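# Stand the coat stand upright inside the yellow tape

## Task

Get the coat stand upright so that each of its four feet rests fully within the area marked by the yellow tape, with no foot touching the tape. It must not topple or be left leaning, and it must stay in place without the robot supporting it. Finally release it and move the robot away.

## Robot and tools

ROBOT. A Hello Robot Stretch 3 with one arm. It has a two-wheel base (0.33 m long, 0.34 m wide) that can drive straight or turn in place but cannot slide sideways. A lift carries the arm up a mast, and the arm telescopes out to the robot's RIGHT, so you reach forward or back by driving the base. Turns in place pivot about the point midway between the drive wheels, 0.05 m behind the front edge. With the arm retracted and the wrist folded, a turn sweeps a circle of radius 0.28 m. An unfolded, level gripper reaches outside that circle. Cameras: head_camera and nav_camera on the head, which head_pan_rad and head_tilt_rad aim, and wrist_camera on the gripper.

FRAMES. Base frame: origin on the floor between the drive wheels, x forward, y left, z up. Odometry frame: the base frame as it was at the start. hand_pose is reported in the base frame, at the point where closed fingertips meet. Heading is positive to the left, in the range -3.142 to 3.142.

execute_actions takes "actions", a list run in order. An empty list only returns the current state and images. Each action may hold "robot", "steps" and "until". "steps" is 1 to 450 control steps at 30 per second, with 1 as the default. {"steps": n} by itself just waits. "robot" is one of three things: a single command, a list of up to 8 commands run one after another (a {"pause_s": s} entry waits s seconds, at most 15), or {"stop": true}, which brakes everything and clears the queue. A command may contain:
- "base": exactly one key. {"translate_m": d} drives d metres straight along the current heading, forward positive, |d| at most 1. {"rotate_rad": a} turns in place by a radians, counter-clockwise (left) positive, |a| at most 3.2. Both are offsets, counted from where the base is when that command begins.
- "joints": absolute targets by name, one number each. Joints you leave out keep their previous targets. lift_m 0 to 1.1 (arm height in m). arm_m 0 to 0.52 (extension in m). wrist_yaw_rad -1.345 to 4.42 (0 points along the arm, positive swings toward the front, 3.0 folds it over the base). wrist_pitch_rad -1.57 to 0.451 (negative tips the fingertips down). wrist_roll_rad -2.911 to 2.911. gripper_m -0.089 to 0.179: larger is wider, and the actual fingertip gap is 0.007 m smaller when nearly shut and 0.025 m smaller when fully open. head_pan_rad -3.953 to 1.73 (-1.57 looks along the arm). head_tilt_rad -1.53 to 0.419 (negative looks down).
- "contact_limits": {"arm_m": e}, an effort in percent (1 to 100) at which the arm's motion halts with contact_stop. Lower values are gentler. It applies until the next arm_m command.
Base and joint motions in one command start together and keep going across later calls. A new command takes effect immediately and discards the rest of any older queue. Any value out of range rejects the whole call.

"until" ends an action early. {"robot": {"status": "ended"}} fires once nothing is moving and no queue is running. Fields can also be compared, e.g. {"lift_m": [">", 0.3]} or {"base_status": ["!=", "moving"]}. The usable operators are =, !=, <, <=, > and >=. "any" in place of "robot" fires when the first motion ends. Do not wait for an exact reading with "=".

zoom_image: {"camera": name, "region": [x0, y0, x1, y1]} in pixels of that camera's latest image (top-left is 0,0), up to 504x504. It returns a closer view. Image sizes: head_camera 896x504, nav_camera 672x504, wrist_camera 644x364. finished_scene: {"scene": n} ends the scene and reports success.

RESULTS. base_status gives the progress of the latest base motion, with distance moved and goal in brackets. joint_goals and joint_status give each joint's target and state: moving, done, off_target (came to rest away from its goal), contact_stop (the joint went slack after pushing), time_out, stopped, not_commanded, torque_fault (a wrist servo is off and limp for about 10 s). measured_speeds come from the encoders. refusals, queue (idle/running/done/dropped/stopped) and queue_left track commands. Lines starting refused:, dropped: or replaced: explain problems. on_its_own appears when the robot has altered a goal, when a joint is slack or off, or when base_tilt has shifted 3 degrees or more. lidar_m gives 12 distances in 30-degree sectors, counter-clockwise from straight ahead, measured 0.17 m above the floor. wrist_depth_mm and head_depth_mm are 7x7 grids of depth in mm. motor_effort is in percent, with the peak in brackets; positive pushes the joint toward higher values. base_odometry counts wheel turns, so wheel slip shows up as travel.

CAUTIONS. The base is fast only when stowed (lift_m below 0.30, arm_m below 0.03, wrist_yaw_rad above 2.54); otherwise it is limited to 0.10 m/s. Fold or unfold the wrist only with lift_m between 0.32 and 0.95, pitch -0.4 and roll near 0. If yaw is below -0.4, keep pitch at -0.5 or lower. To grip, command gripper_m below the object's width. To release, open at least 0.02 past the value where contact was made. The readings do not show whether something is held. Pushing against something rigid with the gripper above about 0.45 m can tip the robot, so avoid a second push after a contact_stop. Don't drive while the gripper is holding or hooked on something fixed. If the robot tips, back out in small steps, pull the gripper free, and lower lift_m to about 0.2. Avoid drops, slams and hard shoves, and keep the stand from falling. Loose objects may get a brief nudge now and then. Before finishing, let every motion end, open the gripper, and move clear of the stand.

Each tool is called after "Call:" in YAML: its name, and indented under it one key for each argument.

## Session

Call:
execute_actions:
  actions: []

Scene clock: 0.00 s.
robot.base_odometry: x=+0.000 y=+0.000 heading=+0.000 (m, m, rad; robot's odometry frame)
robot.turned_by_wheels: +0.000 (rad since the last result)
robot.turned_by_imu: +0.000 (rad since the last result)
robot.base_tilt: forward=+0.1 right=-1.8 (deg)
robot.lidar_m: 1.15 2.66 1.94 1.60 1.89 1.20 1.49 1.20 1.86 1.87 1.92 2.37
robot.head_depth_mm: 1783 2636 3469 3450 3407 3372 2387 / 1776 2624 3407 3456 2702 2728 2363 / 1813 2340 3401 3331 2690 2643 2275 / 1803 2348 3348 3342 2640 2607 2371 / 1817 2331 3286 3249 2604 2592 2358 / 1804 2510 3254 3230 2568 2545 2326 / 1804 2517 3268 3249 2545 2517 2341
robot.base_status: not_commanded
robot.joint_positions: lift_m=+0.508 arm_m=+0.002 wrist_yaw_rad=+3.085 wrist_pitch_rad=-0.592 wrist_roll_rad=-0.018 gripper_m=+0.037 head_pan_rad=-0.012 head_tilt_rad=-0.018
robot.joint_goals: lift_m=+0.508 arm_m=+0.002 wrist_yaw_rad=+3.085 wrist_pitch_rad=-0.592 wrist_roll_rad=-0.018 gripper_m=+0.037 head_pan_rad=-0.012 head_tilt_rad=-0.018
robot.joint_status: lift_m=not_commanded arm_m=not_commanded wrist_yaw_rad=not_commanded wrist_pitch_rad=not_commanded wrist_roll_rad=not_commanded gripper_m=not_commanded head_pan_rad=not_commanded head_tilt_rad=not_commanded
robot.measured_speeds: translate_m=+0.000 rotate_rad=+0.000 lift_m=+0.000 arm_m=+0.000 wrist_yaw_rad=+0.000 wrist_pitch_rad=+0.000 wrist_roll_rad=+0.000 head_pan_rad=+0.000 head_tilt_rad=+0.000
robot: refusals=0 queue=idle queue_left=0
robot.motor_effort: left_wheel=+0 right_wheel=+0 lift_m=+43 arm_m=+0 wrist_yaw_rad=+0 wrist_pitch_rad=+6 wrist_roll_rad=+0 gripper_m=+0 head_pan_rad=+0 head_tilt_rad=+3 (%)
robot.hand_pose: x=-0.0100 y=+0.0521 z=+0.4837 quat_wxyz=(+0.224, +0.675, +0.189, +0.677) (m; robot's base frame)
robot.wrist_depth_mm: - - - - - - - / - - - - - - - / - - - - - - - / 923 922 903 918 927 903 899 / 821 795 799 789 823 785 794 / 703 702 728 693 - 684 688 / 626 633 - - 614 607 607
pictures: head_camera (sideways: a quarter turn clockwise sets it upright), nav_camera (sideways: a quarter turn counterclockwise sets it upright), wrist_camera
Images, in order (width x height): head_camera 896x504, nav_camera 672x504, wrist_camera 644x364.

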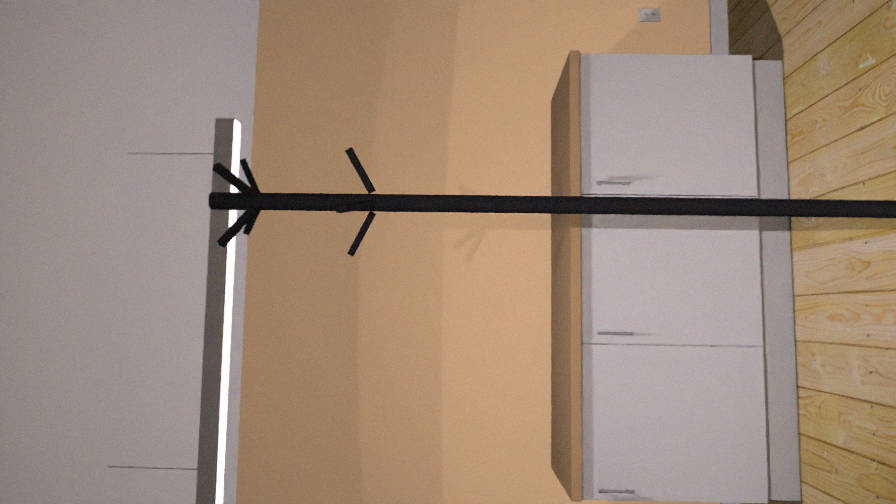

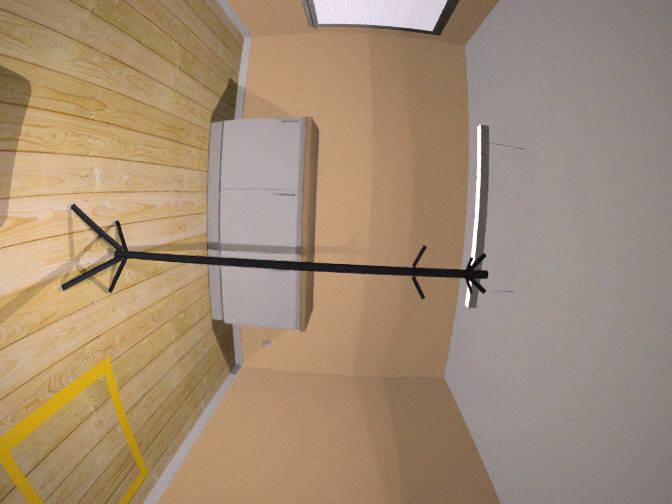

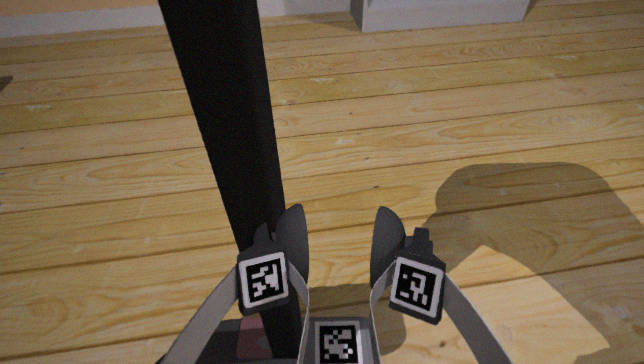

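Call:
execute_actions:
  actions:
    - {"robot":[{"joints":{"head_pan_rad":-0.4,"head_tilt_rad":-0.8,"wrist_pitch_rad":-0.4}},{"joints":{"wrist_yaw_rad":0,"gripper_m":0.17}},{"joints":{"wrist_pitch_rad":0,"lift_m":0.4}}],"steps":450,"until":{"robot":{"status":"ended"}}}

Scene clock: 8.87 s.
robot.base_odometry: x=+0.000 y=+0.000 heading=+0.000 (m, m, rad; robot's odometry frame)
robot.turned_by_wheels: +0.000 (rad since the last result)
robot.turned_by_imu: +0.000 (rad since the last result)
robot.base_tilt: forward=+0.2 right=-1.8 (deg)
robot.lidar_m: 1.15 2.66 1.94 1.60 1.89 1.20 1.49 1.20 1.86 1.88 1.91 2.38
robot.head_depth_mm: 2344 2504 2402 1913 1558 1327 1155 / 2612 2872 2414 1915 1568 1323 1155 / 3102 3196 2472 1900 1563 1343 1159 / 3263 3464 2458 1917 1581 1341 1165 / 2560 2878 2496 1930 1575 1346 1170 / 2379 2690 2510 1834 1588 1349 1165 / 2282 2471 2423 1940 1552 1351 1167
robot.base_status: not_commanded
robot.joint_positions: lift_m=+0.401 arm_m=+0.002 wrist_yaw_rad=+0.003 wrist_pitch_rad=-0.024 wrist_roll_rad=-0.018 gripper_m=+0.170 head_pan_rad=-0.393 head_tilt_rad=-0.790
robot.joint_goals: lift_m=+0.400 arm_m=+0.002 wrist_yaw_rad=+0.000 wrist_pitch_rad=+0.000 wrist_roll_rad=-0.018 gripper_m=+0.170 head_pan_rad=-0.400 head_tilt_rad=-0.800
robot.joint_status: lift_m=done arm_m=not_commanded wrist_yaw_rad=done wrist_pitch_rad=done wrist_roll_rad=not_commanded gripper_m=done head_pan_rad=done head_tilt_rad=done
robot.measured_speeds: translate_m=+0.000 rotate_rad=+0.000 lift_m=+0.000 arm_m=+0.000 wrist_yaw_rad=+0.000 wrist_pitch_rad=+0.000 wrist_roll_rad=+0.000 head_pan_rad=+0.000 head_tilt_rad=+0.000
robot: refusals=0 queue=done queue_left=0
robot.motor_effort: left_wheel=+0(1) right_wheel=+0(0) lift_m=+23(43) arm_m=+0(1) wrist_yaw_rad=-3(2) wrist_pitch_rad=+12(14) wrist_roll_rad=+0(0) gripper_m=+0(84) head_pan_rad=-3(26) head_tilt_rad=-5(43) (%)
robot.hand_pose: x=-0.0206 y=-0.4024 z=+0.5090 quat_wxyz=(+0.714, +0.010, -0.700, -0.008) (m; robot's base frame)
robot.wrist_depth_mm: - - - - - - - / - - - - - - - / - - - - - - - / - - - - - - - / - - - - - - - / - - - - - - - / 872 902 927 915 913 932 834
pictures: head_camera (sideways: a quarter turn clockwise sets it upright), nav_camera (sideways: a quarter turn counterclockwise sets it upright), wrist_camera
camera_calibration (this result's frames):
head_camera: T_world_to_cam=[[-0.643296, 0.238323, -0.72758, 0.969327], [0.32801, 0.944476, 0.019356, -0.0276048], [0.691795, -0.226202, -0.685749, 0.845625], [0, 0, 0, 1]] pos_world=[0.0476188, -0.0136587, 1.28568]
nav_camera: T_world_to_cam=[[0.696877, -0.262793, 0.66731, -0.834247], [-0.382897, -0.923076, 0.0363465, 0.0050865], [0.606426, -0.28084, -0.743893, 0.921255], [0, 0, 0, 1]] pos_world=[0.0246419, 0.0441865, 1.24183]
wrist_camera: T_world_to_cam=[[-0.99759, -0.0566533, 0.0400567, -0.0557856], [-0.0518803, 0.225719, -0.97281, 0.61454], [0.0460713, -0.972544, -0.228114, -0.112693], [0, 0, 0, 1]] pos_world=[-0.0185767, -0.251473, 0.574359]
Images, in order (width x height): head_camera 896x504, nav_camera 672x504, wrist_camera 644x364.

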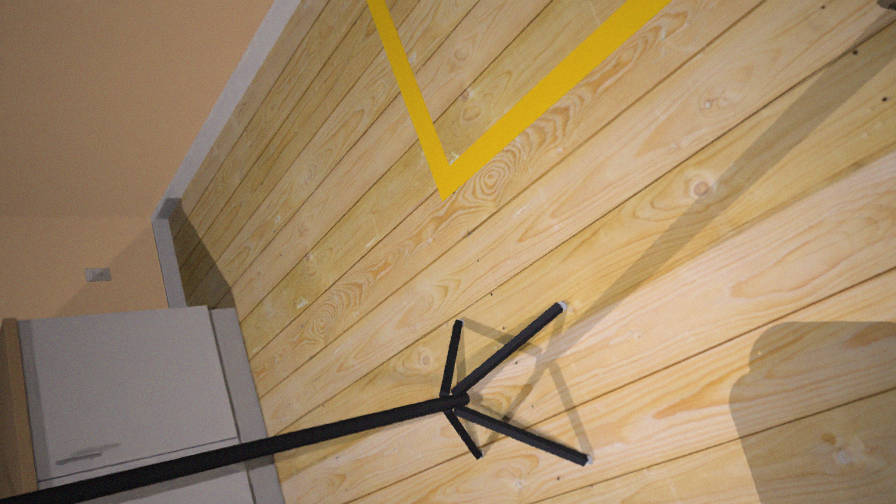

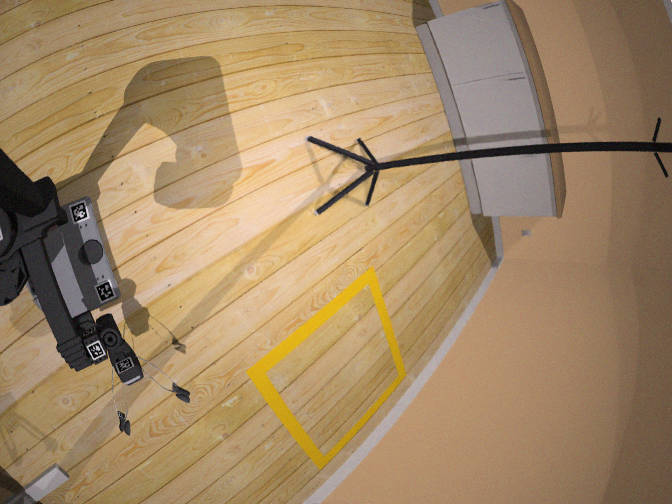

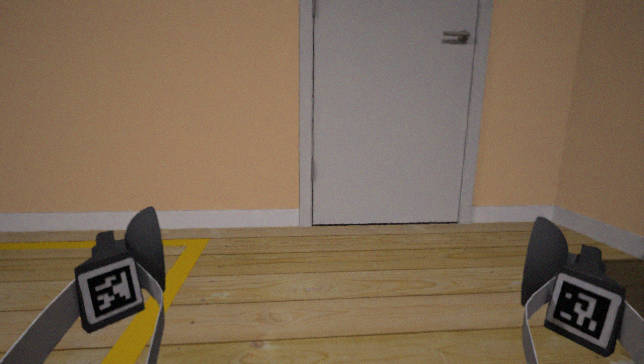

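Call:
execute_actions:
  actions:
    - {"robot":[{"base":{"translate_m":0.5},"joints":{"head_pan_rad":-1.7,"lift_m":0.3}},{"base":{"rotate_rad":1.28}},{"base":{"translate_m":0.2}},{"joints":{"arm_m":0.15}}],"steps":450,"until":{"robot":{"status":"ended"}}}

Scene clock: 40.10 s.
robot.base_odometry: x=+0.557 y=+0.192 heading=+1.280 (m, m, rad; robot's odometry frame)
robot.turned_by_wheels: +1.280 (rad since the last result)
robot.turned_by_imu: +1.266 (rad since the last result)
robot.base_tilt: forward=+0.0 right=-1.9 (deg)
robot.lidar_m: 1.55 1.45 1.87 1.70 2.08 1.77 2.05 2.01 2.14 0.62 2.06 2.31
robot.head_depth_mm: 2386 2645 2419 1901 1566 1320 1153 / 2686 2969 2435 1887 1572 1329 1159 / 2840 3128 2438 1934 1589 1286 - / 2062 2278 2279 1813 1497 1335 1143 / 1991 2191 2395 1922 1590 1343 1160 / 1907 2073 2311 1930 1597 1346 1167 / 1852 1970 2225 1956 1598 1357 1167
robot.base_status: done (translate_m +0.2000 of +0.2000)
robot.joint_positions: lift_m=+0.301 arm_m=+0.150 wrist_yaw_rad=+0.002 wrist_pitch_rad=-0.024 wrist_roll_rad=-0.018 gripper_m=+0.170 head_pan_rad=-1.693 head_tilt_rad=-0.790
robot.joint_goals: lift_m=+0.300 arm_m=+0.150 wrist_yaw_rad=+0.000 wrist_pitch_rad=+0.000 wrist_roll_rad=-0.018 gripper_m=+0.170 head_pan_rad=-1.700 head_tilt_rad=-0.800
robot.joint_status: lift_m=done arm_m=done wrist_yaw_rad=done wrist_pitch_rad=done wrist_roll_rad=not_commanded gripper_m=done head_pan_rad=done head_tilt_rad=done
robot.measured_speeds: translate_m=+0.000 rotate_rad=+0.000 lift_m=+0.000 arm_m=+0.000 wrist_yaw_rad=+0.000 wrist_pitch_rad=+0.000 wrist_roll_rad=+0.000 head_pan_rad=+0.000 head_tilt_rad=+0.000
robot: refusals=0 queue=done queue_left=0
robot.motor_effort: left_wheel=-4(9) right_wheel=+5(10) lift_m=+22(22) arm_m=+4(5) wrist_yaw_rad=-2(2) wrist_pitch_rad=+12(12) wrist_roll_rad=+0(0) gripper_m=+0(0) head_pan_rad=-3(38) head_tilt_rad=-5(5) (%)
robot.hand_pose: x=-0.0209 y=-0.5503 z=+0.4092 quat_wxyz=(+0.714, +0.009, -0.700, -0.008) (m; robot's base frame)
robot.wrist_depth_mm: - - - - - - - / - - - - - - - / - - - - - - - / - - - - - - - / - - - - - - - / - 922 950 926 990 985 - / 720 745 757 363 762 759 682
pictures: head_camera (sideways: a quarter turn clockwise sets it upright), nav_camera (sideways: a quarter turn counterclockwise sets it upright), wrist_camera
camera_calibration (this result's frames):
head_camera: T_world_to_cam=[[0.0577251, 0.683984, -0.727209, 0.964567], [0.997787, -0.0635957, 0.0193876, -0.0317317], [-0.0329865, -0.726719, -0.686142, 0.850557], [0, 0, 0, 1]] pos_world=[0.00403872, -0.0436504, 1.28566]
nav_camera: T_world_to_cam=[[-0.0669769, -0.742125, 0.666907, -0.829062], [-0.991843, 0.122177, 0.0363467, 0.00880087], [-0.108454, -0.659032, -0.744254, 0.926086], [0, 0, 0, 1]] pos_world=[0.0536391, -0.00602241, 1.24183]
wrist_camera: T_world_to_cam=[[-0.997651, -0.0555331, 0.0401025, -0.059846], [-0.0516328, 0.224942, -0.973003, 0.55049], [0.0450131, -0.972788, -0.227281, -0.279728], [0, 0, 0, 1]] pos_world=[-0.0186906, -0.399268, 0.474452]
Images, in order (width x height): head_camera 896x504, nav_camera 672x504, wrist_camera 644x364.

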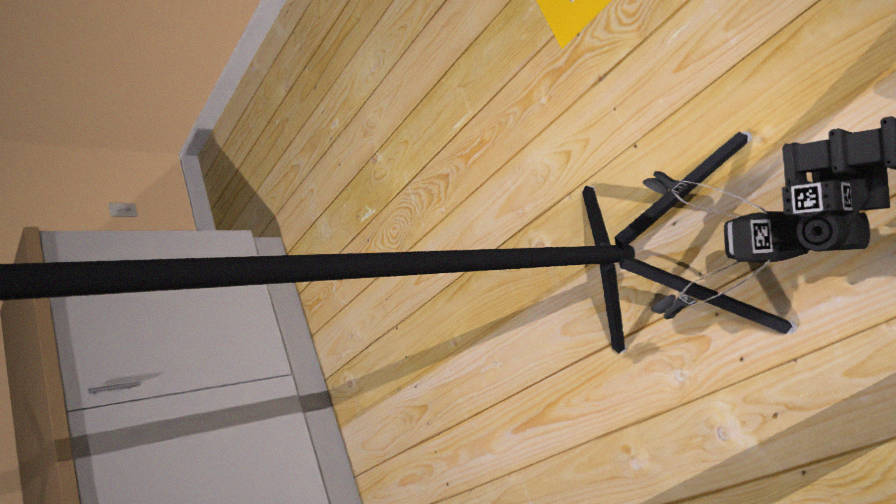

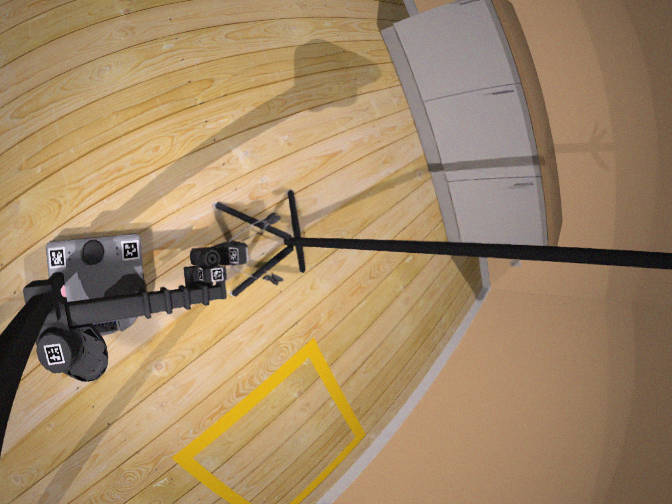

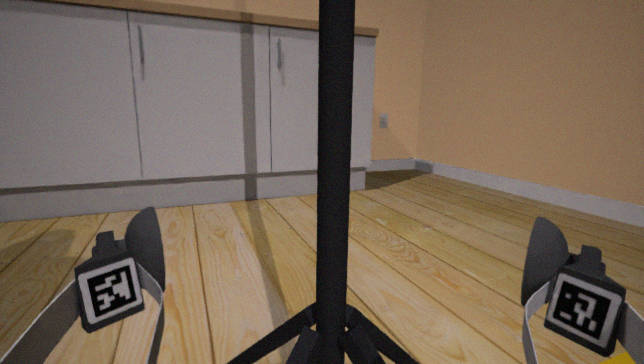

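Call:
execute_actions:
  actions:
    - {"robot":[{"base":{"translate_m":0.012},"joints":{"arm_m":0.32,"lift_m":0.26,"head_pan_rad":-2}},{"joints":{"gripper_m":-0.02}},{"base":{"translate_m":-0.2}}],"steps":450,"until":{"robot":{"status":"ended"}}}

Scene clock: 52.07 s.
robot.base_odometry: x=+0.504 y=+0.011 heading=+1.280 (m, m, rad; robot's odometry frame)
robot.turned_by_wheels: +0.000 (rad since the last result)
robot.turned_by_imu: +0.000 (rad since the last result)
robot.base_tilt: forward=+0.0 right=-2.0 (deg)
robot.lidar_m: 1.74 1.61 2.06 1.68 1.63 1.64 1.87 1.84 1.96 0.62 2.15 2.53
robot.head_depth_mm: 1744 1923 2149 1901 1559 1321 1154 / 1873 2099 2289 1912 1562 1334 1161 / 2051 2316 2462 1914 1574 1342 1161 / 2244 2567 2455 1906 1586 1370 1137 / 2466 2886 2442 1933 1596 1257 1162 / 2748 3104 2478 1934 1549 1288 1145 / 2700 2945 2319 1846 1604 1354 1168
robot.base_status: done (translate_m -0.2000 of -0.2000)
robot.joint_positions: lift_m=+0.261 arm_m=+0.320 wrist_yaw_rad=+0.129 wrist_pitch_rad=-0.023 wrist_roll_rad=-0.018 gripper_m=-0.019 head_pan_rad=-1.993 head_tilt_rad=-0.792
robot.joint_goals: lift_m=+0.260 arm_m=+0.320 wrist_yaw_rad=+0.130 wrist_pitch_rad=+0.000 wrist_roll_rad=-0.018 gripper_m=-0.020 head_pan_rad=-2.000 head_tilt_rad=-0.800
robot.joint_status: lift_m=done arm_m=done wrist_yaw_rad=done wrist_pitch_rad=done wrist_roll_rad=not_commanded gripper_m=done head_pan_rad=done head_tilt_rad=done
robot.measured_speeds: translate_m=+0.000 rotate_rad=+0.000 lift_m=+0.000 arm_m=+0.000 wrist_yaw_rad=+0.000 wrist_pitch_rad=+0.000 wrist_roll_rad=+0.000 head_pan_rad=+0.000 head_tilt_rad=+0.000
robot: refusals=0 queue=done queue_left=0
robot.on_its_own: wrist_yaw_rad is held at +0.130, not at your +0.000, by its stall guard, which is not easing now
robot.motor_effort: left_wheel=+0(24) right_wheel=-2(52) lift_m=+23(24) arm_m=+0(4) wrist_yaw_rad=+0(58) wrist_pitch_rad=+11(13) wrist_roll_rad=+0(0) gripper_m=-16(91) head_pan_rad=-3(25) head_tilt_rad=-4(5) (%)
robot.hand_pose: x=+0.0114 y=-0.7185 z=+0.3694 quat_wxyz=(+0.713, +0.053, -0.698, +0.038) (m; robot's base frame)
robot.wrist_depth_mm: - - - 140 - - - / - - - 145 - - - / - - - 149 - - - / - - - 155 - - - / - - - 156 - - - / 873 860 919 162 - 895 913 / 669 671 680 170 679 696 690
pictures: head_camera (sideways: a quarter turn clockwise sets it upright), nav_camera (sideways: a quarter turn counterclockwise sets it upright), wrist_camera
camera_calibration (this result's frames):
head_camera: T_world_to_cam=[[0.257932, 0.637185, -0.726269, 0.962121], [0.934281, -0.356007, 0.0194678, -0.0314486], [-0.246152, -0.683561, -0.687135, 0.853149], [0, 0, 0, 1]] pos_world=[-0.00877552, -0.0410656, 1.2856]
nav_camera: T_world_to_cam=[[-0.283939, -0.689909, 0.665886, -0.826409], [-0.9113, 0.410136, 0.0363471, 0.00830907], [-0.29818, -0.596502, -0.745167, 0.928431], [0, 0, 0, 1]] pos_world=[0.0497622, -0.019744, 1.24183]
wrist_camera: T_world_to_cam=[[-0.982644, -0.181123, 0.0400705, -0.125754], [-0.0794722, 0.215858, -0.973185, 0.545083], [0.167616, -0.959479, -0.226506, -0.445964], [0, 0, 0, 1]] pos_world=[-0.00550186, -0.568331, 0.434492]
Images, in order (width x height): head_camera 896x504, nav_camera 672x504, wrist_camera 644x364.

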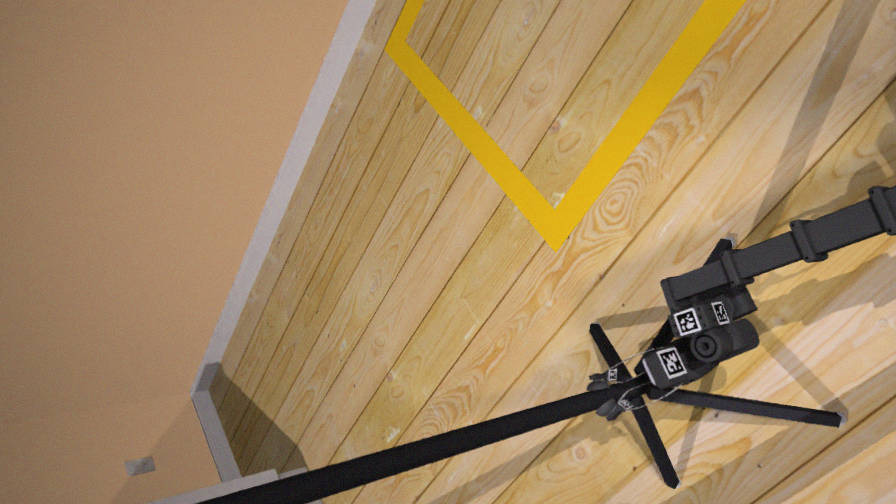

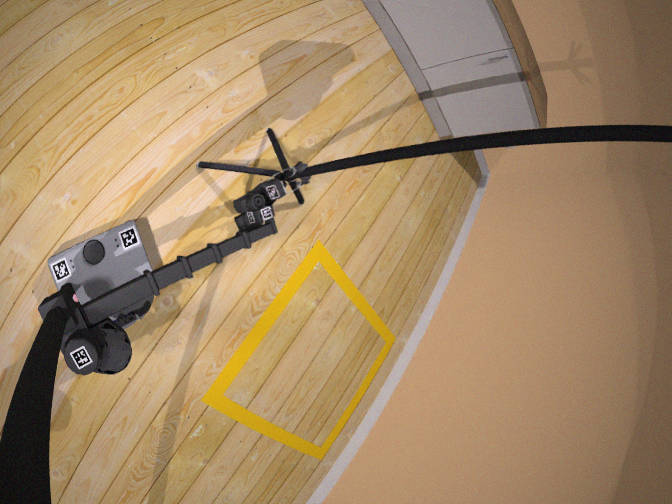

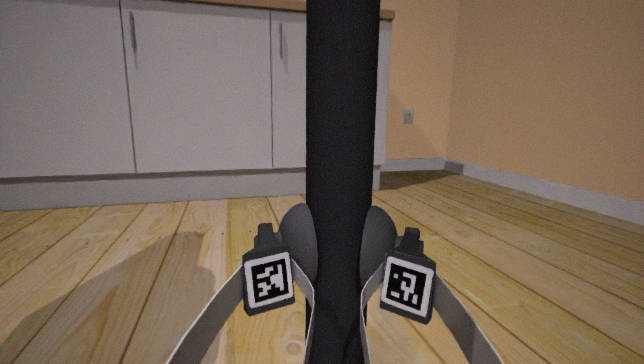

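Call:
execute_actions:
  actions:
    - {"robot":{"base":{"translate_m":-0.5},"joints":{"head_pan_rad":-1.7}},"steps":450,"until":{"robot":{"status":"ended"}}}
    - {"steps":30}
    - {"robot":{"base":{"translate_m":-0.45}},"steps":450,"until":{"robot":{"status":"ended"}}}

Scene clock: 68.87 s.
robot.base_odometry: x=+0.232 y=-0.899 heading=+1.280 (m, m, rad; robot's odometry frame)
robot.turned_by_wheels: +0.000 (rad since the last result)
robot.turned_by_imu: -0.002 (rad since the last result)
robot.base_tilt: forward=+0.1 right=-1.7 (deg)
robot.lidar_m: 2.68 2.49 1.90 1.17 1.60 1.26 0.97 0.98 1.04 1.53 0.91 1.00
robot.head_depth_mm: 1130 1242 1360 1509 1542 1335 1152 / 1291 1423 1580 1742 1567 1340 1157 / 1485 1644 1868 1908 1588 1369 1161 / 1744 1971 2224 1923 1593 1280 1164 / 2087 2455 2469 1932 1582 1338 1159 / 2655 3092 2472 1950 1597 1351 1164 / 2753 3014 2478 1925 1606 1346 1173
robot.base_status: done (translate_m -0.4500 of -0.4500)
robot.joint_positions: lift_m=+0.261 arm_m=+0.320 wrist_yaw_rad=+0.305 wrist_pitch_rad=-0.021 wrist_roll_rad=-0.018 gripper_m=-0.020 head_pan_rad=-1.707 head_tilt_rad=-0.792
robot.joint_goals: lift_m=+0.260 arm_m=+0.320 wrist_yaw_rad=+0.302 wrist_pitch_rad=+0.000 wrist_roll_rad=-0.018 gripper_m=-0.020 head_pan_rad=-1.700 head_tilt_rad=-0.800
robot.joint_status: lift_m=done arm_m=done wrist_yaw_rad=done wrist_pitch_rad=done wrist_roll_rad=not_commanded gripper_m=done head_pan_rad=done head_tilt_rad=done
robot.measured_speeds: translate_m=+0.000 rotate_rad=+0.000 lift_m=+0.000 arm_m=+0.000 wrist_yaw_rad=+0.000 wrist_pitch_rad=+0.000 wrist_roll_rad=+0.000 head_pan_rad=+0.000 head_tilt_rad=+0.000
robot: refusals=0 queue=done queue_left=0
robot.on_its_own: wrist_yaw_rad is held at +0.302, not at your +0.000, by its stall guard, which is not easing now
robot.motor_effort: left_wheel=-3(27) right_wheel=+3(60) lift_m=+25(25) arm_m=+1(1) wrist_yaw_rad=-3(66) wrist_pitch_rad=+10(11) wrist_roll_rad=+0(0) gripper_m=-9(23) head_pan_rad=+3(27) head_tilt_rad=-3(4) (%)
robot.hand_pose: x=+0.0553 y=-0.7088 z=+0.3697 quat_wxyz=(+0.707, +0.114, -0.691, +0.101) (m; robot's base frame)
robot.wrist_depth_mm: - - - - - - 880 / - - - - - - 860 / - - - - - - 852 / - - - - - - 867 / - - - - - - 876 / 889 883 901 - 946 908 807 / 635 670 676 682 680 684 694
pictures: head_camera (sideways: a quarter turn clockwise sets it upright), nav_camera (sideways: a quarter turn counterclockwise sets it upright), wrist_camera
camera_calibration (this result's frames):
head_camera: T_world_to_cam=[[0.0673126, 0.684107, -0.726269, 0.963283], [0.996809, -0.0774132, 0.0194678, -0.03183], [-0.0429048, -0.725262, -0.687135, 0.851909], [0, 0, 0, 1]] pos_world=[0.00343834, -0.0435956, 1.2856]
nav_camera: T_world_to_cam=[[-0.0773563, -0.742032, 0.665886, -0.827669], [-0.990065, 0.135831, 0.0363471, 0.00878954], [-0.117419, -0.656459, -0.745167, 0.927328], [0, 0, 0, 1]] pos_world=[0.0535624, -0.0065977, 1.24183]
wrist_camera: T_world_to_cam=[[-0.9358, -0.350257, 0.0399905, -0.203342], [-0.115484, 0.197395, -0.973498, 0.53584], [0.33308, -0.915618, -0.225171, -0.422522], [0, 0, 0, 1]] pos_world=[0.0123267, -0.563862, 0.434631]
Images, in order (width x height): head_camera 896x504, nav_camera 672x504, wrist_camera 644x364.

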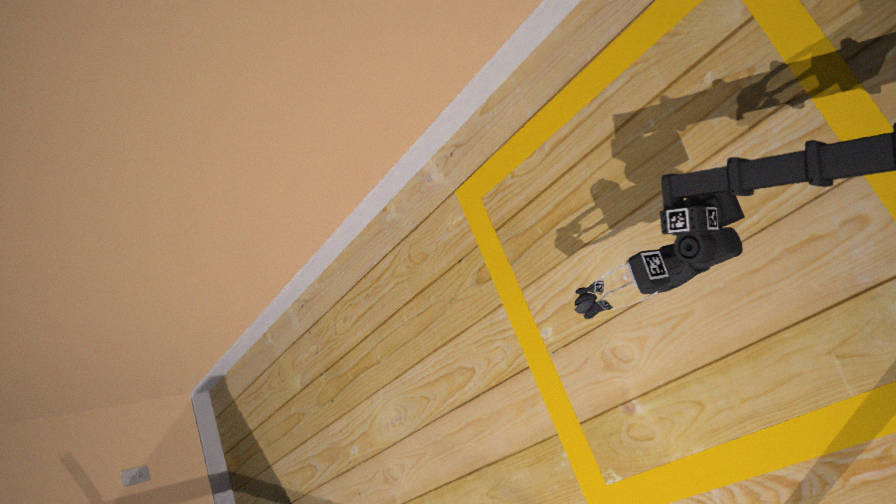

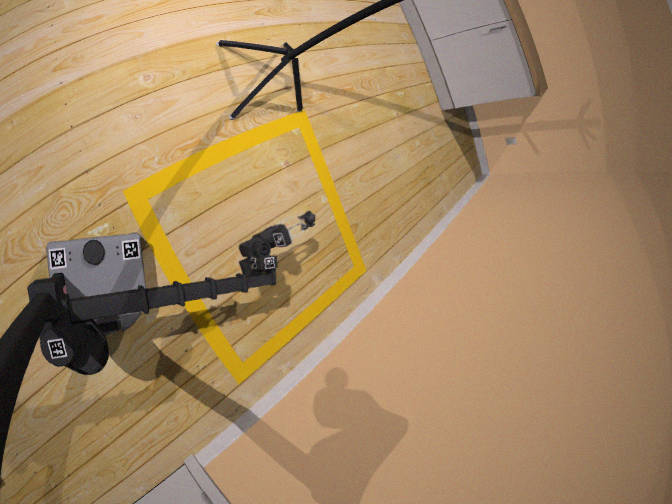

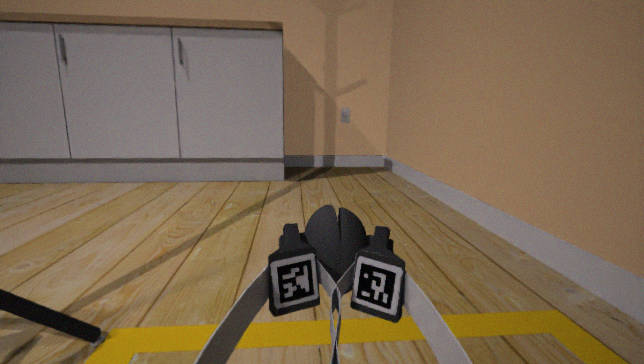

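Call:
execute_actions:
  actions:
    - {"robot":{"base":{"translate_m":0.55},"joints":{"head_pan_rad":-1.3,"arm_m":0.52,"wrist_yaw_rad":1.4,"gripper_m":0.17}},"steps":450,"until":{"robot":{"status":"ended"}}}

Scene clock: 82.67 s.
robot.base_odometry: x=+0.389 y=-0.372 heading=+1.280 (m, m, rad; robot's odometry frame)
robot.turned_by_wheels: +0.000 (rad since the last result)
robot.turned_by_imu: +0.000 (rad since the last result)
robot.base_tilt: forward=+0.1 right=-1.8 (deg)
robot.lidar_m: 2.14 1.97 2.40 1.71 1.83 1.91 1.50 1.47 1.58 0.66 0.66 2.46
robot.head_depth_mm: 2672 3024 2415 1897 1607 1325 1137 / 2631 3001 2449 1913 1618 1328 1155 / 636 2252 2276 1802 1505 1309 1149 / 2077 2330 2438 1921 1579 1309 1163 / 2036 2286 2472 1922 1581 1338 1162 / 2025 2248 2414 1945 1597 1345 1159 / 2019 2198 2395 1955 1598 1351 1165
robot.base_status: done (translate_m +0.5500 of +0.5500)
robot.joint_positions: lift_m=+0.261 arm_m=+0.520 wrist_yaw_rad=+1.397 wrist_pitch_rad=-0.021 wrist_roll_rad=-0.018 gripper_m=+0.170 head_pan_rad=-1.307 head_tilt_rad=-0.792
robot.joint_goals: lift_m=+0.260 arm_m=+0.520 wrist_yaw_rad=+1.400 wrist_pitch_rad=+0.000 wrist_roll_rad=-0.018 gripper_m=+0.170 head_pan_rad=-1.300 head_tilt_rad=-0.800
robot.joint_status: lift_m=done arm_m=done wrist_yaw_rad=done wrist_pitch_rad=done wrist_roll_rad=not_commanded gripper_m=done head_pan_rad=done head_tilt_rad=done
robot.measured_speeds: translate_m=+0.000 rotate_rad=+0.000 lift_m=+0.000 arm_m=+0.000 wrist_yaw_rad=+0.000 wrist_pitch_rad=+0.000 wrist_roll_rad=+0.000 head_pan_rad=+0.000 head_tilt_rad=+0.000
robot: refusals=0 queue=done queue_left=0
robot.motor_effort: left_wheel=-4(4) right_wheel=+3(9) lift_m=+24(24) arm_m=+5(4) wrist_yaw_rad=+2(3) wrist_pitch_rad=+11(11) wrist_roll_rad=+0(0) gripper_m=+0(83) head_pan_rad=+3(26) head_tilt_rad=-4(4) (%)
robot.hand_pose: x=+0.2304 y=-0.7089 z=+0.3697 quat_wxyz=(+0.552, +0.456, -0.531, +0.453) (m; robot's base frame)
robot.wrist_depth_mm: - - - - 94 - - / - - - - 97 - - / - - - - 100 - - / - - - - 103 - - / - - - - 107 - - / 901 823 887 912 111 909 987 / 657 669 684 682 115 685 628
pictures: head_camera (sideways: a quarter turn clockwise sets it upright), nav_camera (sideways: a quarter turn counterclockwise sets it upright), wrist_camera
camera_calibration (this result's frames):
head_camera: T_world_to_cam=[[-0.204259, 0.656362, -0.726269, 0.96494], [0.948338, 0.316663, 0.0194678, -0.0315343], [0.24276, -0.684772, -0.687135, 0.850166], [0, 0, 0, 1]] pos_world=[0.0206162, -0.041194, 1.2856]
nav_camera: T_world_to_cam=[[0.217552, -0.713629, 0.665886, -0.829468], [-0.964863, -0.260227, 0.0363471, 0.00863581], [0.147343, -0.650397, -0.745167, 0.925713], [0, 0, 0, 1]] pos_world=[0.0523878, 0.0123956, 1.24183]
wrist_camera: T_world_to_cam=[[-0.119927, -0.991977, 0.0399905, -0.682398], [-0.228398, -0.0116329, -0.973498, 0.433928], [0.966153, -0.125882, -0.225171, -0.0669995], [0, 0, 0, 1]] pos_world=[0.0820024, -0.680309, 0.434631]
Images, in order (width x height): head_camera 896x504, nav_camera 672x504, wrist_camera 644x364.

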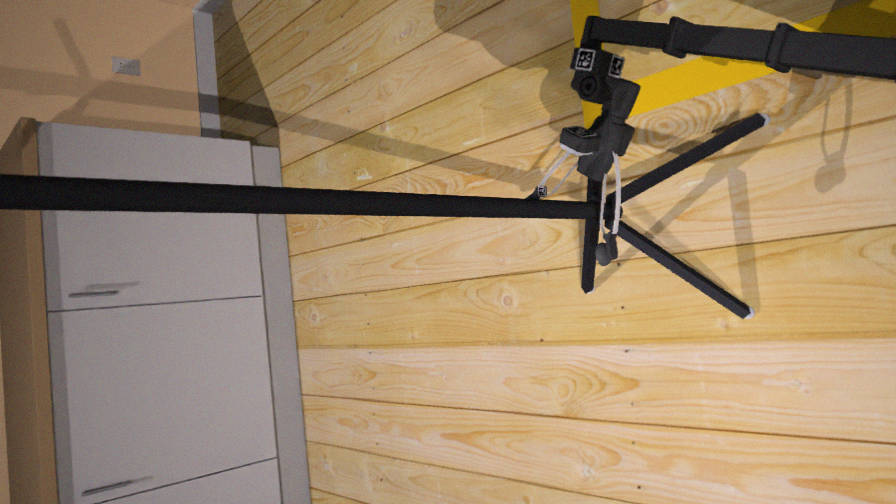

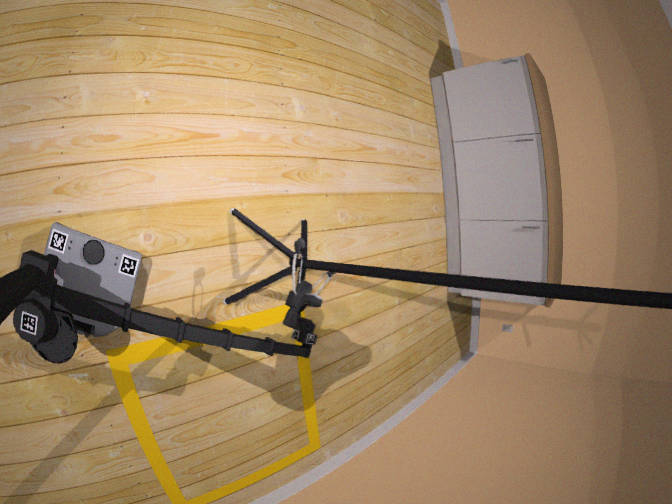

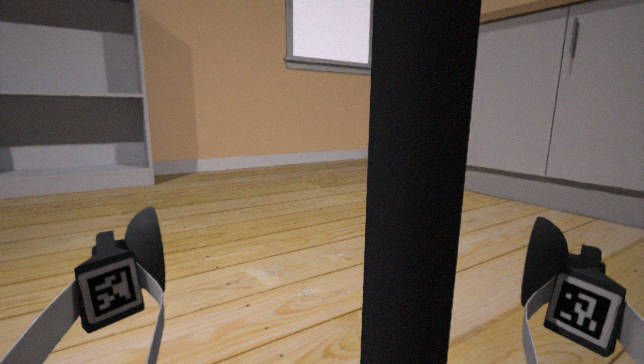

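Nicely deep. Close.

Call:
execute_actions:
  actions:
    - {"robot":[{"joints":{"wrist_yaw_rad":1.32}},{"joints":{"gripper_m":-0.05}},{"base":{"translate_m":-0.76}}],"steps":450,"until":{"robot":{"translate_m":["<",-0.3]}}}

Call:
execute_actions:
  actions:
    - {"steps":450,"until":{"robot":{"status":"ended"}}}

Scene clock: 93.77 s.
robot.base_odometry: x=+0.304 y=-0.660 heading=+1.281 (m, m, rad; robot's odometry frame)
robot.turned_by_wheels: +0.001 (rad since the last result)
robot.turned_by_imu: +0.002 (rad since the last result)
robot.base_tilt: forward=-1.3 right=-1.7 (deg)
robot.lidar_m: 2.44 2.25 1.80 1.73 1.71 1.55 1.22 1.21 1.29 0.65 0.66 2.60
robot.head_depth_mm: 2643 2785 2407 1898 1612 1322 1137 / 2743 3036 2424 1924 1607 1331 1154 / 2641 3002 2344 1861 1533 1310 1158 / 2154 2413 2350 1875 1500 1309 1163 / 2182 2406 2461 1930 1588 1339 1164 / 2149 2375 2483 1941 1586 1351 1166 / 2098 2345 2511 1940 1584 1357 1172
robot.base_status: moving (translate_m -0.3002 of -0.7600)
robot.joint_positions: lift_m=+0.261 arm_m=+0.520 wrist_yaw_rad=+1.328 wrist_pitch_rad=-0.021 wrist_roll_rad=-0.018 gripper_m=-0.037 head_pan_rad=-1.307 head_tilt_rad=-0.792
robot.joint_goals: lift_m=+0.260 arm_m=+0.520 wrist_yaw_rad=+1.320 wrist_pitch_rad=+0.000 wrist_roll_rad=-0.018 gripper_m=-0.038 head_pan_rad=-1.300 head_tilt_rad=-0.800
robot.joint_status: lift_m=done arm_m=done wrist_yaw_rad=done wrist_pitch_rad=done wrist_roll_rad=not_commanded gripper_m=done head_pan_rad=done head_tilt_rad=done
robot.measured_speeds: translate_m=-0.100 rotate_rad=+0.000 lift_m=+0.000 arm_m=+0.000 wrist_yaw_rad=+0.000 wrist_pitch_rad=+0.000 wrist_roll_rad=+0.000 head_pan_rad=+0.000 head_tilt_rad=+0.000
robot: refusals=0 queue=running queue_left=0
robot.on_its_own: gripper_m is held at -0.038, not at your -0.050, by its stall guard, which is still easing
robot.motor_effort: left_wheel=+18(20) right_wheel=-46(62) lift_m=+24(24) arm_m=-1(4) wrist_yaw_rad=-6(18) wrist_pitch_rad=+10(11) wrist_roll_rad=+0(0) gripper_m=-22(100) head_pan_rad=+3(3) head_tilt_rad=-4(4) (%)
robot.hand_pose: x=+0.2268 y=-0.7264 z=+0.3699 quat_wxyz=(+0.567, +0.438, -0.547, +0.434) (m; robot's base frame)
robot.wrist_depth_mm: - - - 106 - - - / - - - 109 - - - / - - - 113 - - - / - - - 116 - - - / - - - 119 - - - / 867 864 952 123 - 891 910 / 666 668 687 128 657 690 689
pictures: head_camera (sideways: a quarter turn clockwise sets it upright), nav_camera (sideways: a quarter turn counterclockwise sets it upright), wrist_camera
camera_calibration (this result's frames):
head_camera: T_world_to_cam=[[-0.204303, 0.656348, -0.726269, 0.96494], [0.948317, 0.316727, 0.0194678, -0.0315342], [0.242807, -0.684756, -0.687135, 0.850166], [0, 0, 0, 1]] pos_world=[0.020619, -0.041193, 1.2856]
nav_camera: T_world_to_cam=[[0.217601, -0.713614, 0.665886, -0.829468], [-0.964846, -0.260292, 0.0363471, 0.0086357], [0.147387, -0.650387, -0.745167, 0.925713], [0, 0, 0, 1]] pos_world=[0.052387, 0.0123987, 1.24183]
wrist_camera: T_world_to_cam=[[-0.187769, -0.981398, 0.040019, -0.677167], [-0.228203, 0.00396042, -0.973606, 0.444341], [0.955336, -0.191946, -0.224701, -0.111394], [0, 0, 0, 1]] pos_world=[0.0806677, -0.687711, 0.434681]
Images, in order (width x height): head_camera 896x504, nav_camera 672x504, wrist_camera 644x364.

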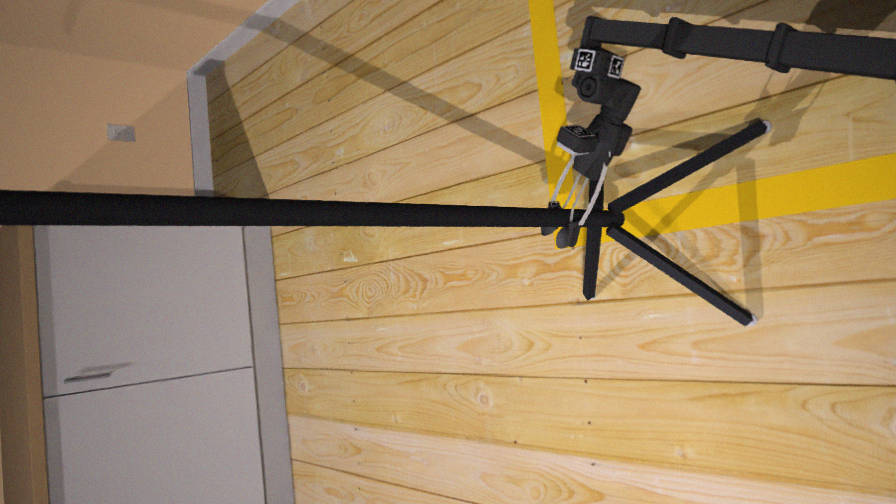

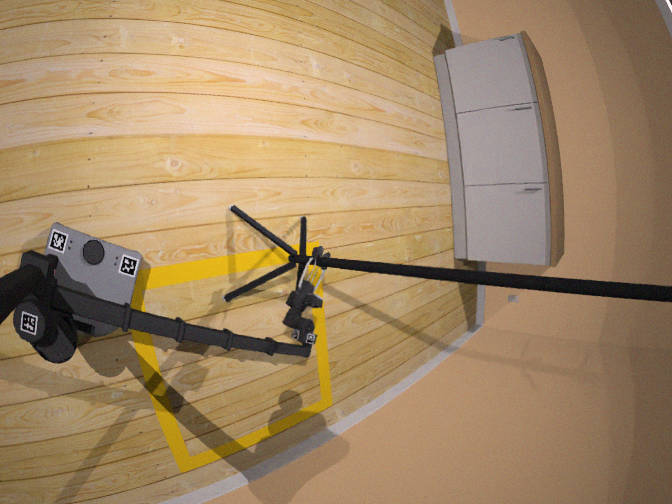

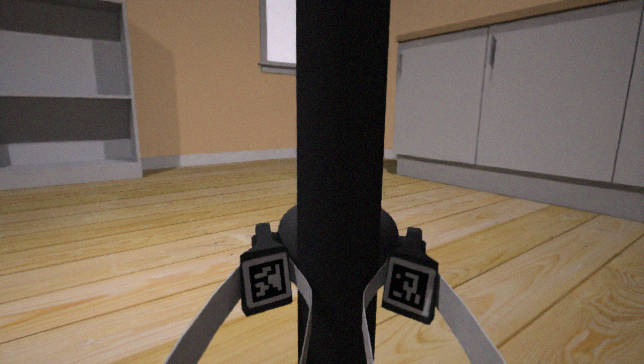

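Scene clock: 99.03 s.
robot.base_odometry: x=+0.172 y=-1.100 heading=+1.281 (m, m, rad; robot's odometry frame)
robot.turned_by_wheels: +0.000 (rad since the last result)
robot.turned_by_imu: +0.000 (rad since the last result)
robot.base_tilt: forward=+0.2 right=-1.8 (deg)
robot.lidar_m: 2.90 2.69 1.96 1.14 1.51 1.01 0.77 0.77 0.84 0.65 0.66 2.82
robot.head_depth_mm: 1730 1801 1888 1850 1605 1330 1135 / 2271 2419 2344 1909 1616 1326 1157 / 2768 3043 2350 1845 1540 1303 1156 / 2824 3113 2358 1863 1492 1308 1164 / 2768 2908 2463 1941 1586 1349 1168 / 2303 2576 2494 1940 1582 1340 1169 / 2282 2534 2457 1948 1598 1341 1169
robot.base_status: done (translate_m -0.7600 of -0.7600)
robot.joint_positions: lift_m=+0.261 arm_m=+0.520 wrist_yaw_rad=+1.330 wrist_pitch_rad=-0.021 wrist_roll_rad=-0.018 gripper_m=-0.031 head_pan_rad=-1.307 head_tilt_rad=-0.792
robot.joint_goals: lift_m=+0.260 arm_m=+0.520 wrist_yaw_rad=+1.320 wrist_pitch_rad=+0.000 wrist_roll_rad=-0.018 gripper_m=-0.032 head_pan_rad=-1.300 head_tilt_rad=-0.800
robot.joint_status: lift_m=done arm_m=done wrist_yaw_rad=done wrist_pitch_rad=done wrist_roll_rad=not_commanded gripper_m=done head_pan_rad=done head_tilt_rad=done
robot.measured_speeds: translate_m=+0.000 rotate_rad=+0.000 lift_m=+0.000 arm_m=+0.000 wrist_yaw_rad=+0.000 wrist_pitch_rad=+0.000 wrist_roll_rad=+0.000 head_pan_rad=+0.000 head_tilt_rad=+0.000
robot: refusals=0 queue=done queue_left=0
robot.on_its_own: gripper_m is held at -0.032, not at your -0.050, by its stall guard, which is not easing now; right_wheel is at rest, and its effort (-38) is outside its rest range (-18 to +18)
robot.motor_effort: left_wheel=+18(21) right_wheel=-38(44) lift_m=+23(25) arm_m=-1(1) wrist_yaw_rad=-8(8) wrist_pitch_rad=+10(10) wrist_roll_rad=+0(0) gripper_m=-20(21) head_pan_rad=+4(3) head_tilt_rad=-4(4) (%)
robot.hand_pose: x=+0.2269 y=-0.7261 z=+0.3699 quat_wxyz=(+0.566, +0.438, -0.546, +0.434) (m; robot's base frame)
robot.wrist_depth_mm: - - - 106 - - - / - - - 109 - - - / - - - 112 - - - / - - - 116 - - - / - - - 119 - - - / 886 879 936 123 - 902 909 / 668 688 691 128 651 687 706
pictures: head_camera (sideways: a quarter turn clockwise sets it upright), nav_camera (sideways: a quarter turn counterclockwise sets it upright), wrist_camera
camera_calibration (this result's frames):
head_camera: T_world_to_cam=[[-0.204312, 0.656346, -0.726269, 0.96494], [0.948313, 0.31674, 0.0194678, -0.0315342], [0.242816, -0.684753, -0.687135, 0.850166], [0, 0, 0, 1]] pos_world=[0.0206196, -0.0411928, 1.2856]
nav_camera: T_world_to_cam=[[0.21761, -0.713611, 0.665886, -0.829468], [-0.964842, -0.260305, 0.0363471, 0.00863568], [0.147396, -0.650385, -0.745167, 0.925713], [0, 0, 0, 1]] pos_world=[0.0523868, 0.0123993, 1.24183]
wrist_camera: T_world_to_cam=[[-0.186606, -0.981619, 0.0400201, -0.67729], [-0.228208, 0.00368904, -0.973605, 0.44416], [0.955562, -0.190814, -0.224701, -0.110637], [0, 0, 0, 1]] pos_world=[0.0806945, -0.68759, 0.434681]
Images, in order (width x height): head_camera 896x504, nav_camera 672x504, wrist_camera 644x364.

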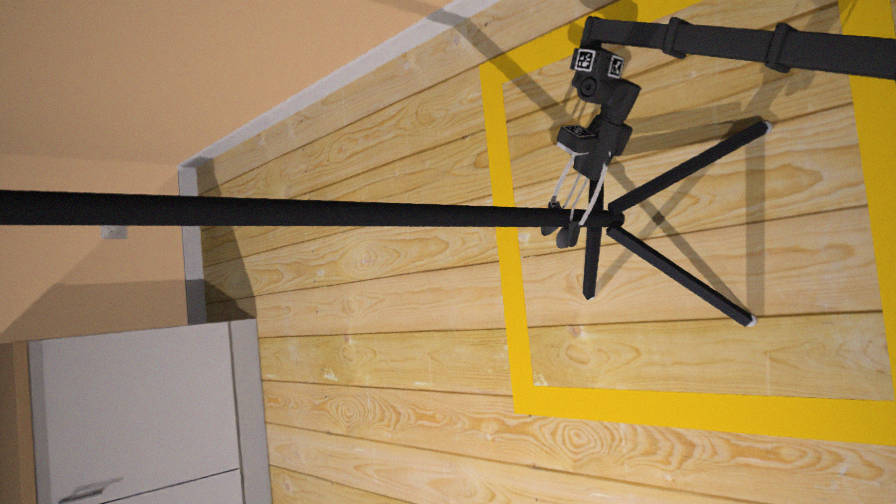

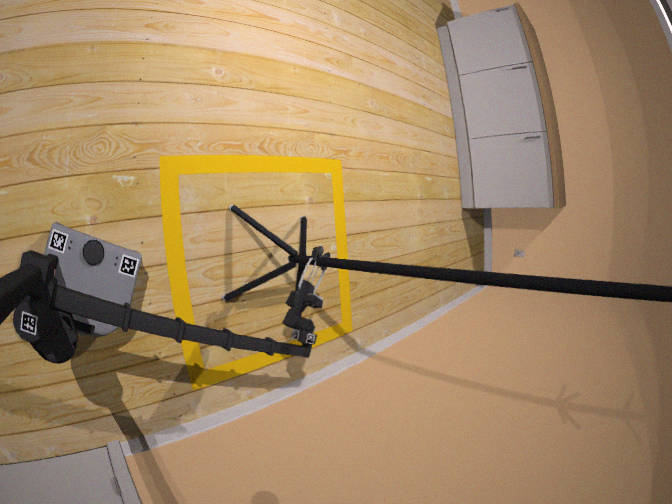

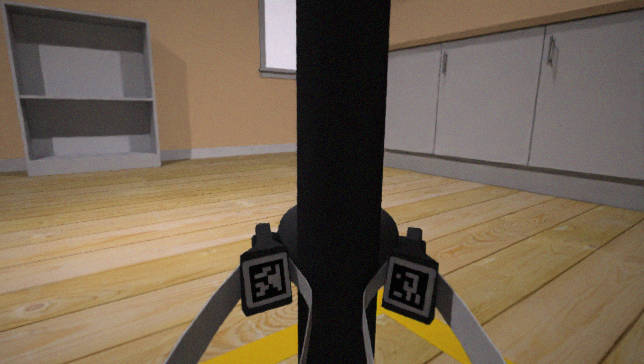

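Call:
execute_actions:
  actions:
    - {"robot":[{"joints":{"gripper_m":0.15}},{"base":{"translate_m":-0.1}},{"joints":{"arm_m":0.05}}],"steps":450,"until":{"robot":{"status":"ended"}}}

Call:
finished_scene:
  scene: 1

Scene clock: 112.67 s.
robot.base_odometry: x=+0.144 y=-1.196 heading=+1.280 (m, m, rad; robot's odometry frame)
robot.turned_by_wheels: -0.001 (rad since the last result)
robot.turned_by_imu: -0.002 (rad since the last result)
robot.base_tilt: forward=+0.1 right=-1.9 (deg)
robot.lidar_m: 3.00 2.78 1.91 1.14 1.47 0.89 0.68 0.67 0.75 1.09 0.68 2.85
robot.head_depth_mm: 1517 1588 1658 1746 1557 1329 1151 / 1998 2129 2201 1901 1563 1327 1156 / 2858 3074 2466 1902 1566 1333 1157 / 2911 3194 2373 1870 1512 1337 1165 / 2739 2811 2397 1943 1547 1310 1166 / 2335 2609 2495 1926 1595 1353 1169 / 2320 2593 2518 1957 1593 1348 1171
robot.base_status: done (translate_m -0.1000 of -0.1000)
robot.joint_positions: lift_m=+0.261 arm_m=+0.050 wrist_yaw_rad=+1.322 wrist_pitch_rad=-0.021 wrist_roll_rad=-0.018 gripper_m=+0.150 head_pan_rad=-1.307 head_tilt_rad=-0.792
robot.joint_goals: lift_m=+0.260 arm_m=+0.050 wrist_yaw_rad=+1.320 wrist_pitch_rad=+0.000 wrist_roll_rad=-0.018 gripper_m=+0.150 head_pan_rad=-1.300 head_tilt_rad=-0.800
robot.joint_status: lift_m=done arm_m=done wrist_yaw_rad=done wrist_pitch_rad=done wrist_roll_rad=not_commanded gripper_m=done head_pan_rad=done head_tilt_rad=done
robot.measured_speeds: translate_m=+0.000 rotate_rad=+0.000 lift_m=+0.000 arm_m=+0.000 wrist_yaw_rad=+0.000 wrist_pitch_rad=+0.000 wrist_roll_rad=+0.000 head_pan_rad=+0.000 head_tilt_rad=+0.000
robot: refusals=0 queue=done queue_left=0
robot.motor_effort: left_wheel=-3(18) right_wheel=+3(38) lift_m=+24(25) arm_m=-4(5) wrist_yaw_rad=-3(8) wrist_pitch_rad=+10(10) wrist_roll_rad=+0(0) gripper_m=+0(82) head_pan_rad=+3(3) head_tilt_rad=-4(4) (%)
robot.hand_pose: x=+0.2265 y=-0.2582 z=+0.3699 quat_wxyz=(+0.568, +0.436, -0.548, +0.432) (m; robot's base frame)
robot.wrist_depth_mm: - - - - - - - / - - - - - - - / - - - - - - - / - - - - - - - / - - - - - - - / 870 - 903 907 883 878 923 / 664 689 678 694 688 695 413
pictures: head_camera (sideways: a quarter turn clockwise sets it upright), nav_camera (sideways: a quarter turn counterclockwise sets it upright), wrist_camera
camera_calibration (this result's frames):
head_camera: T_world_to_cam=[[-0.204322, 0.656343, -0.726269, 0.96494], [0.948308, 0.316753, 0.0194678, -0.0315342], [0.242826, -0.684749, -0.687135, 0.850166], [0, 0, 0, 1]] pos_world=[0.0206202, -0.0411926, 1.2856]
nav_camera: T_world_to_cam=[[0.21762, -0.713608, 0.665886, -0.829468], [-0.964838, -0.260319, 0.0363471, 0.00863566], [0.147405, -0.650383, -0.745167, 0.925713], [0, 0, 0, 1]] pos_world=[0.0523866, 0.0124, 1.24183]
wrist_camera: T_world_to_cam=[[-0.19371, -0.980242, 0.0400162, -0.21604], [-0.228174, 0.00534524, -0.973606, 0.442751], [0.954156, -0.197728, -0.224701, -0.0223791], [0, 0, 0, 1]] pos_world=[0.0805283, -0.218564, 0.434681]
Images, in order (width x height): head_camera 896x504, nav_camera 672x504, wrist_camera 644x364.

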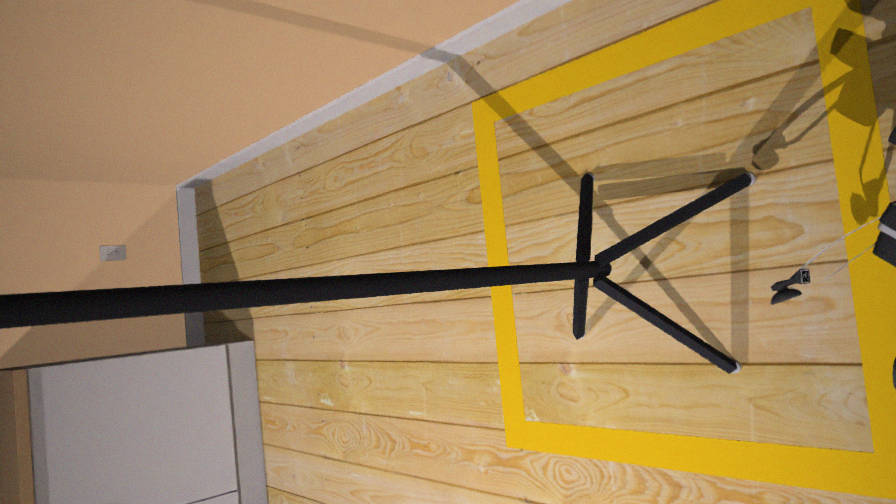

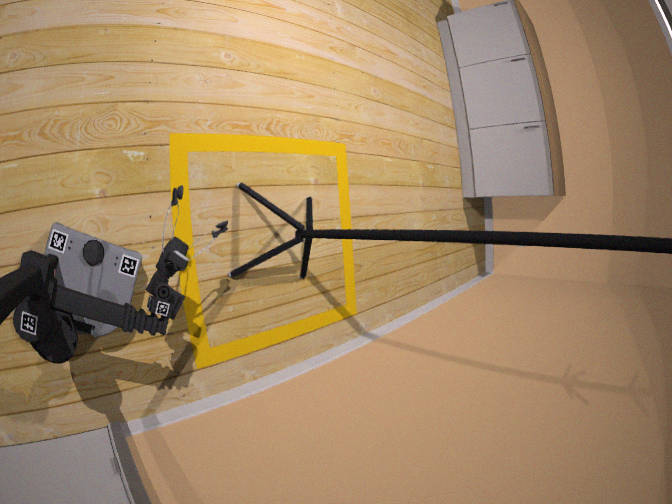

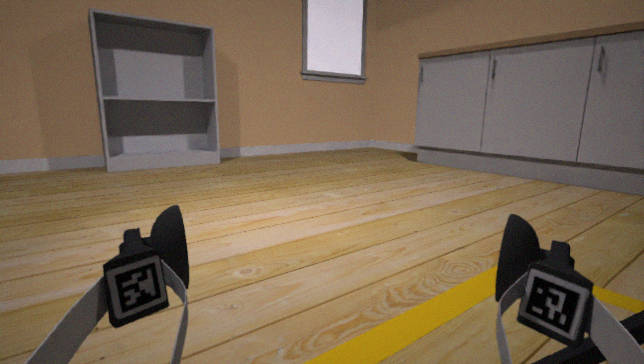

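The scene is finished: the task was done.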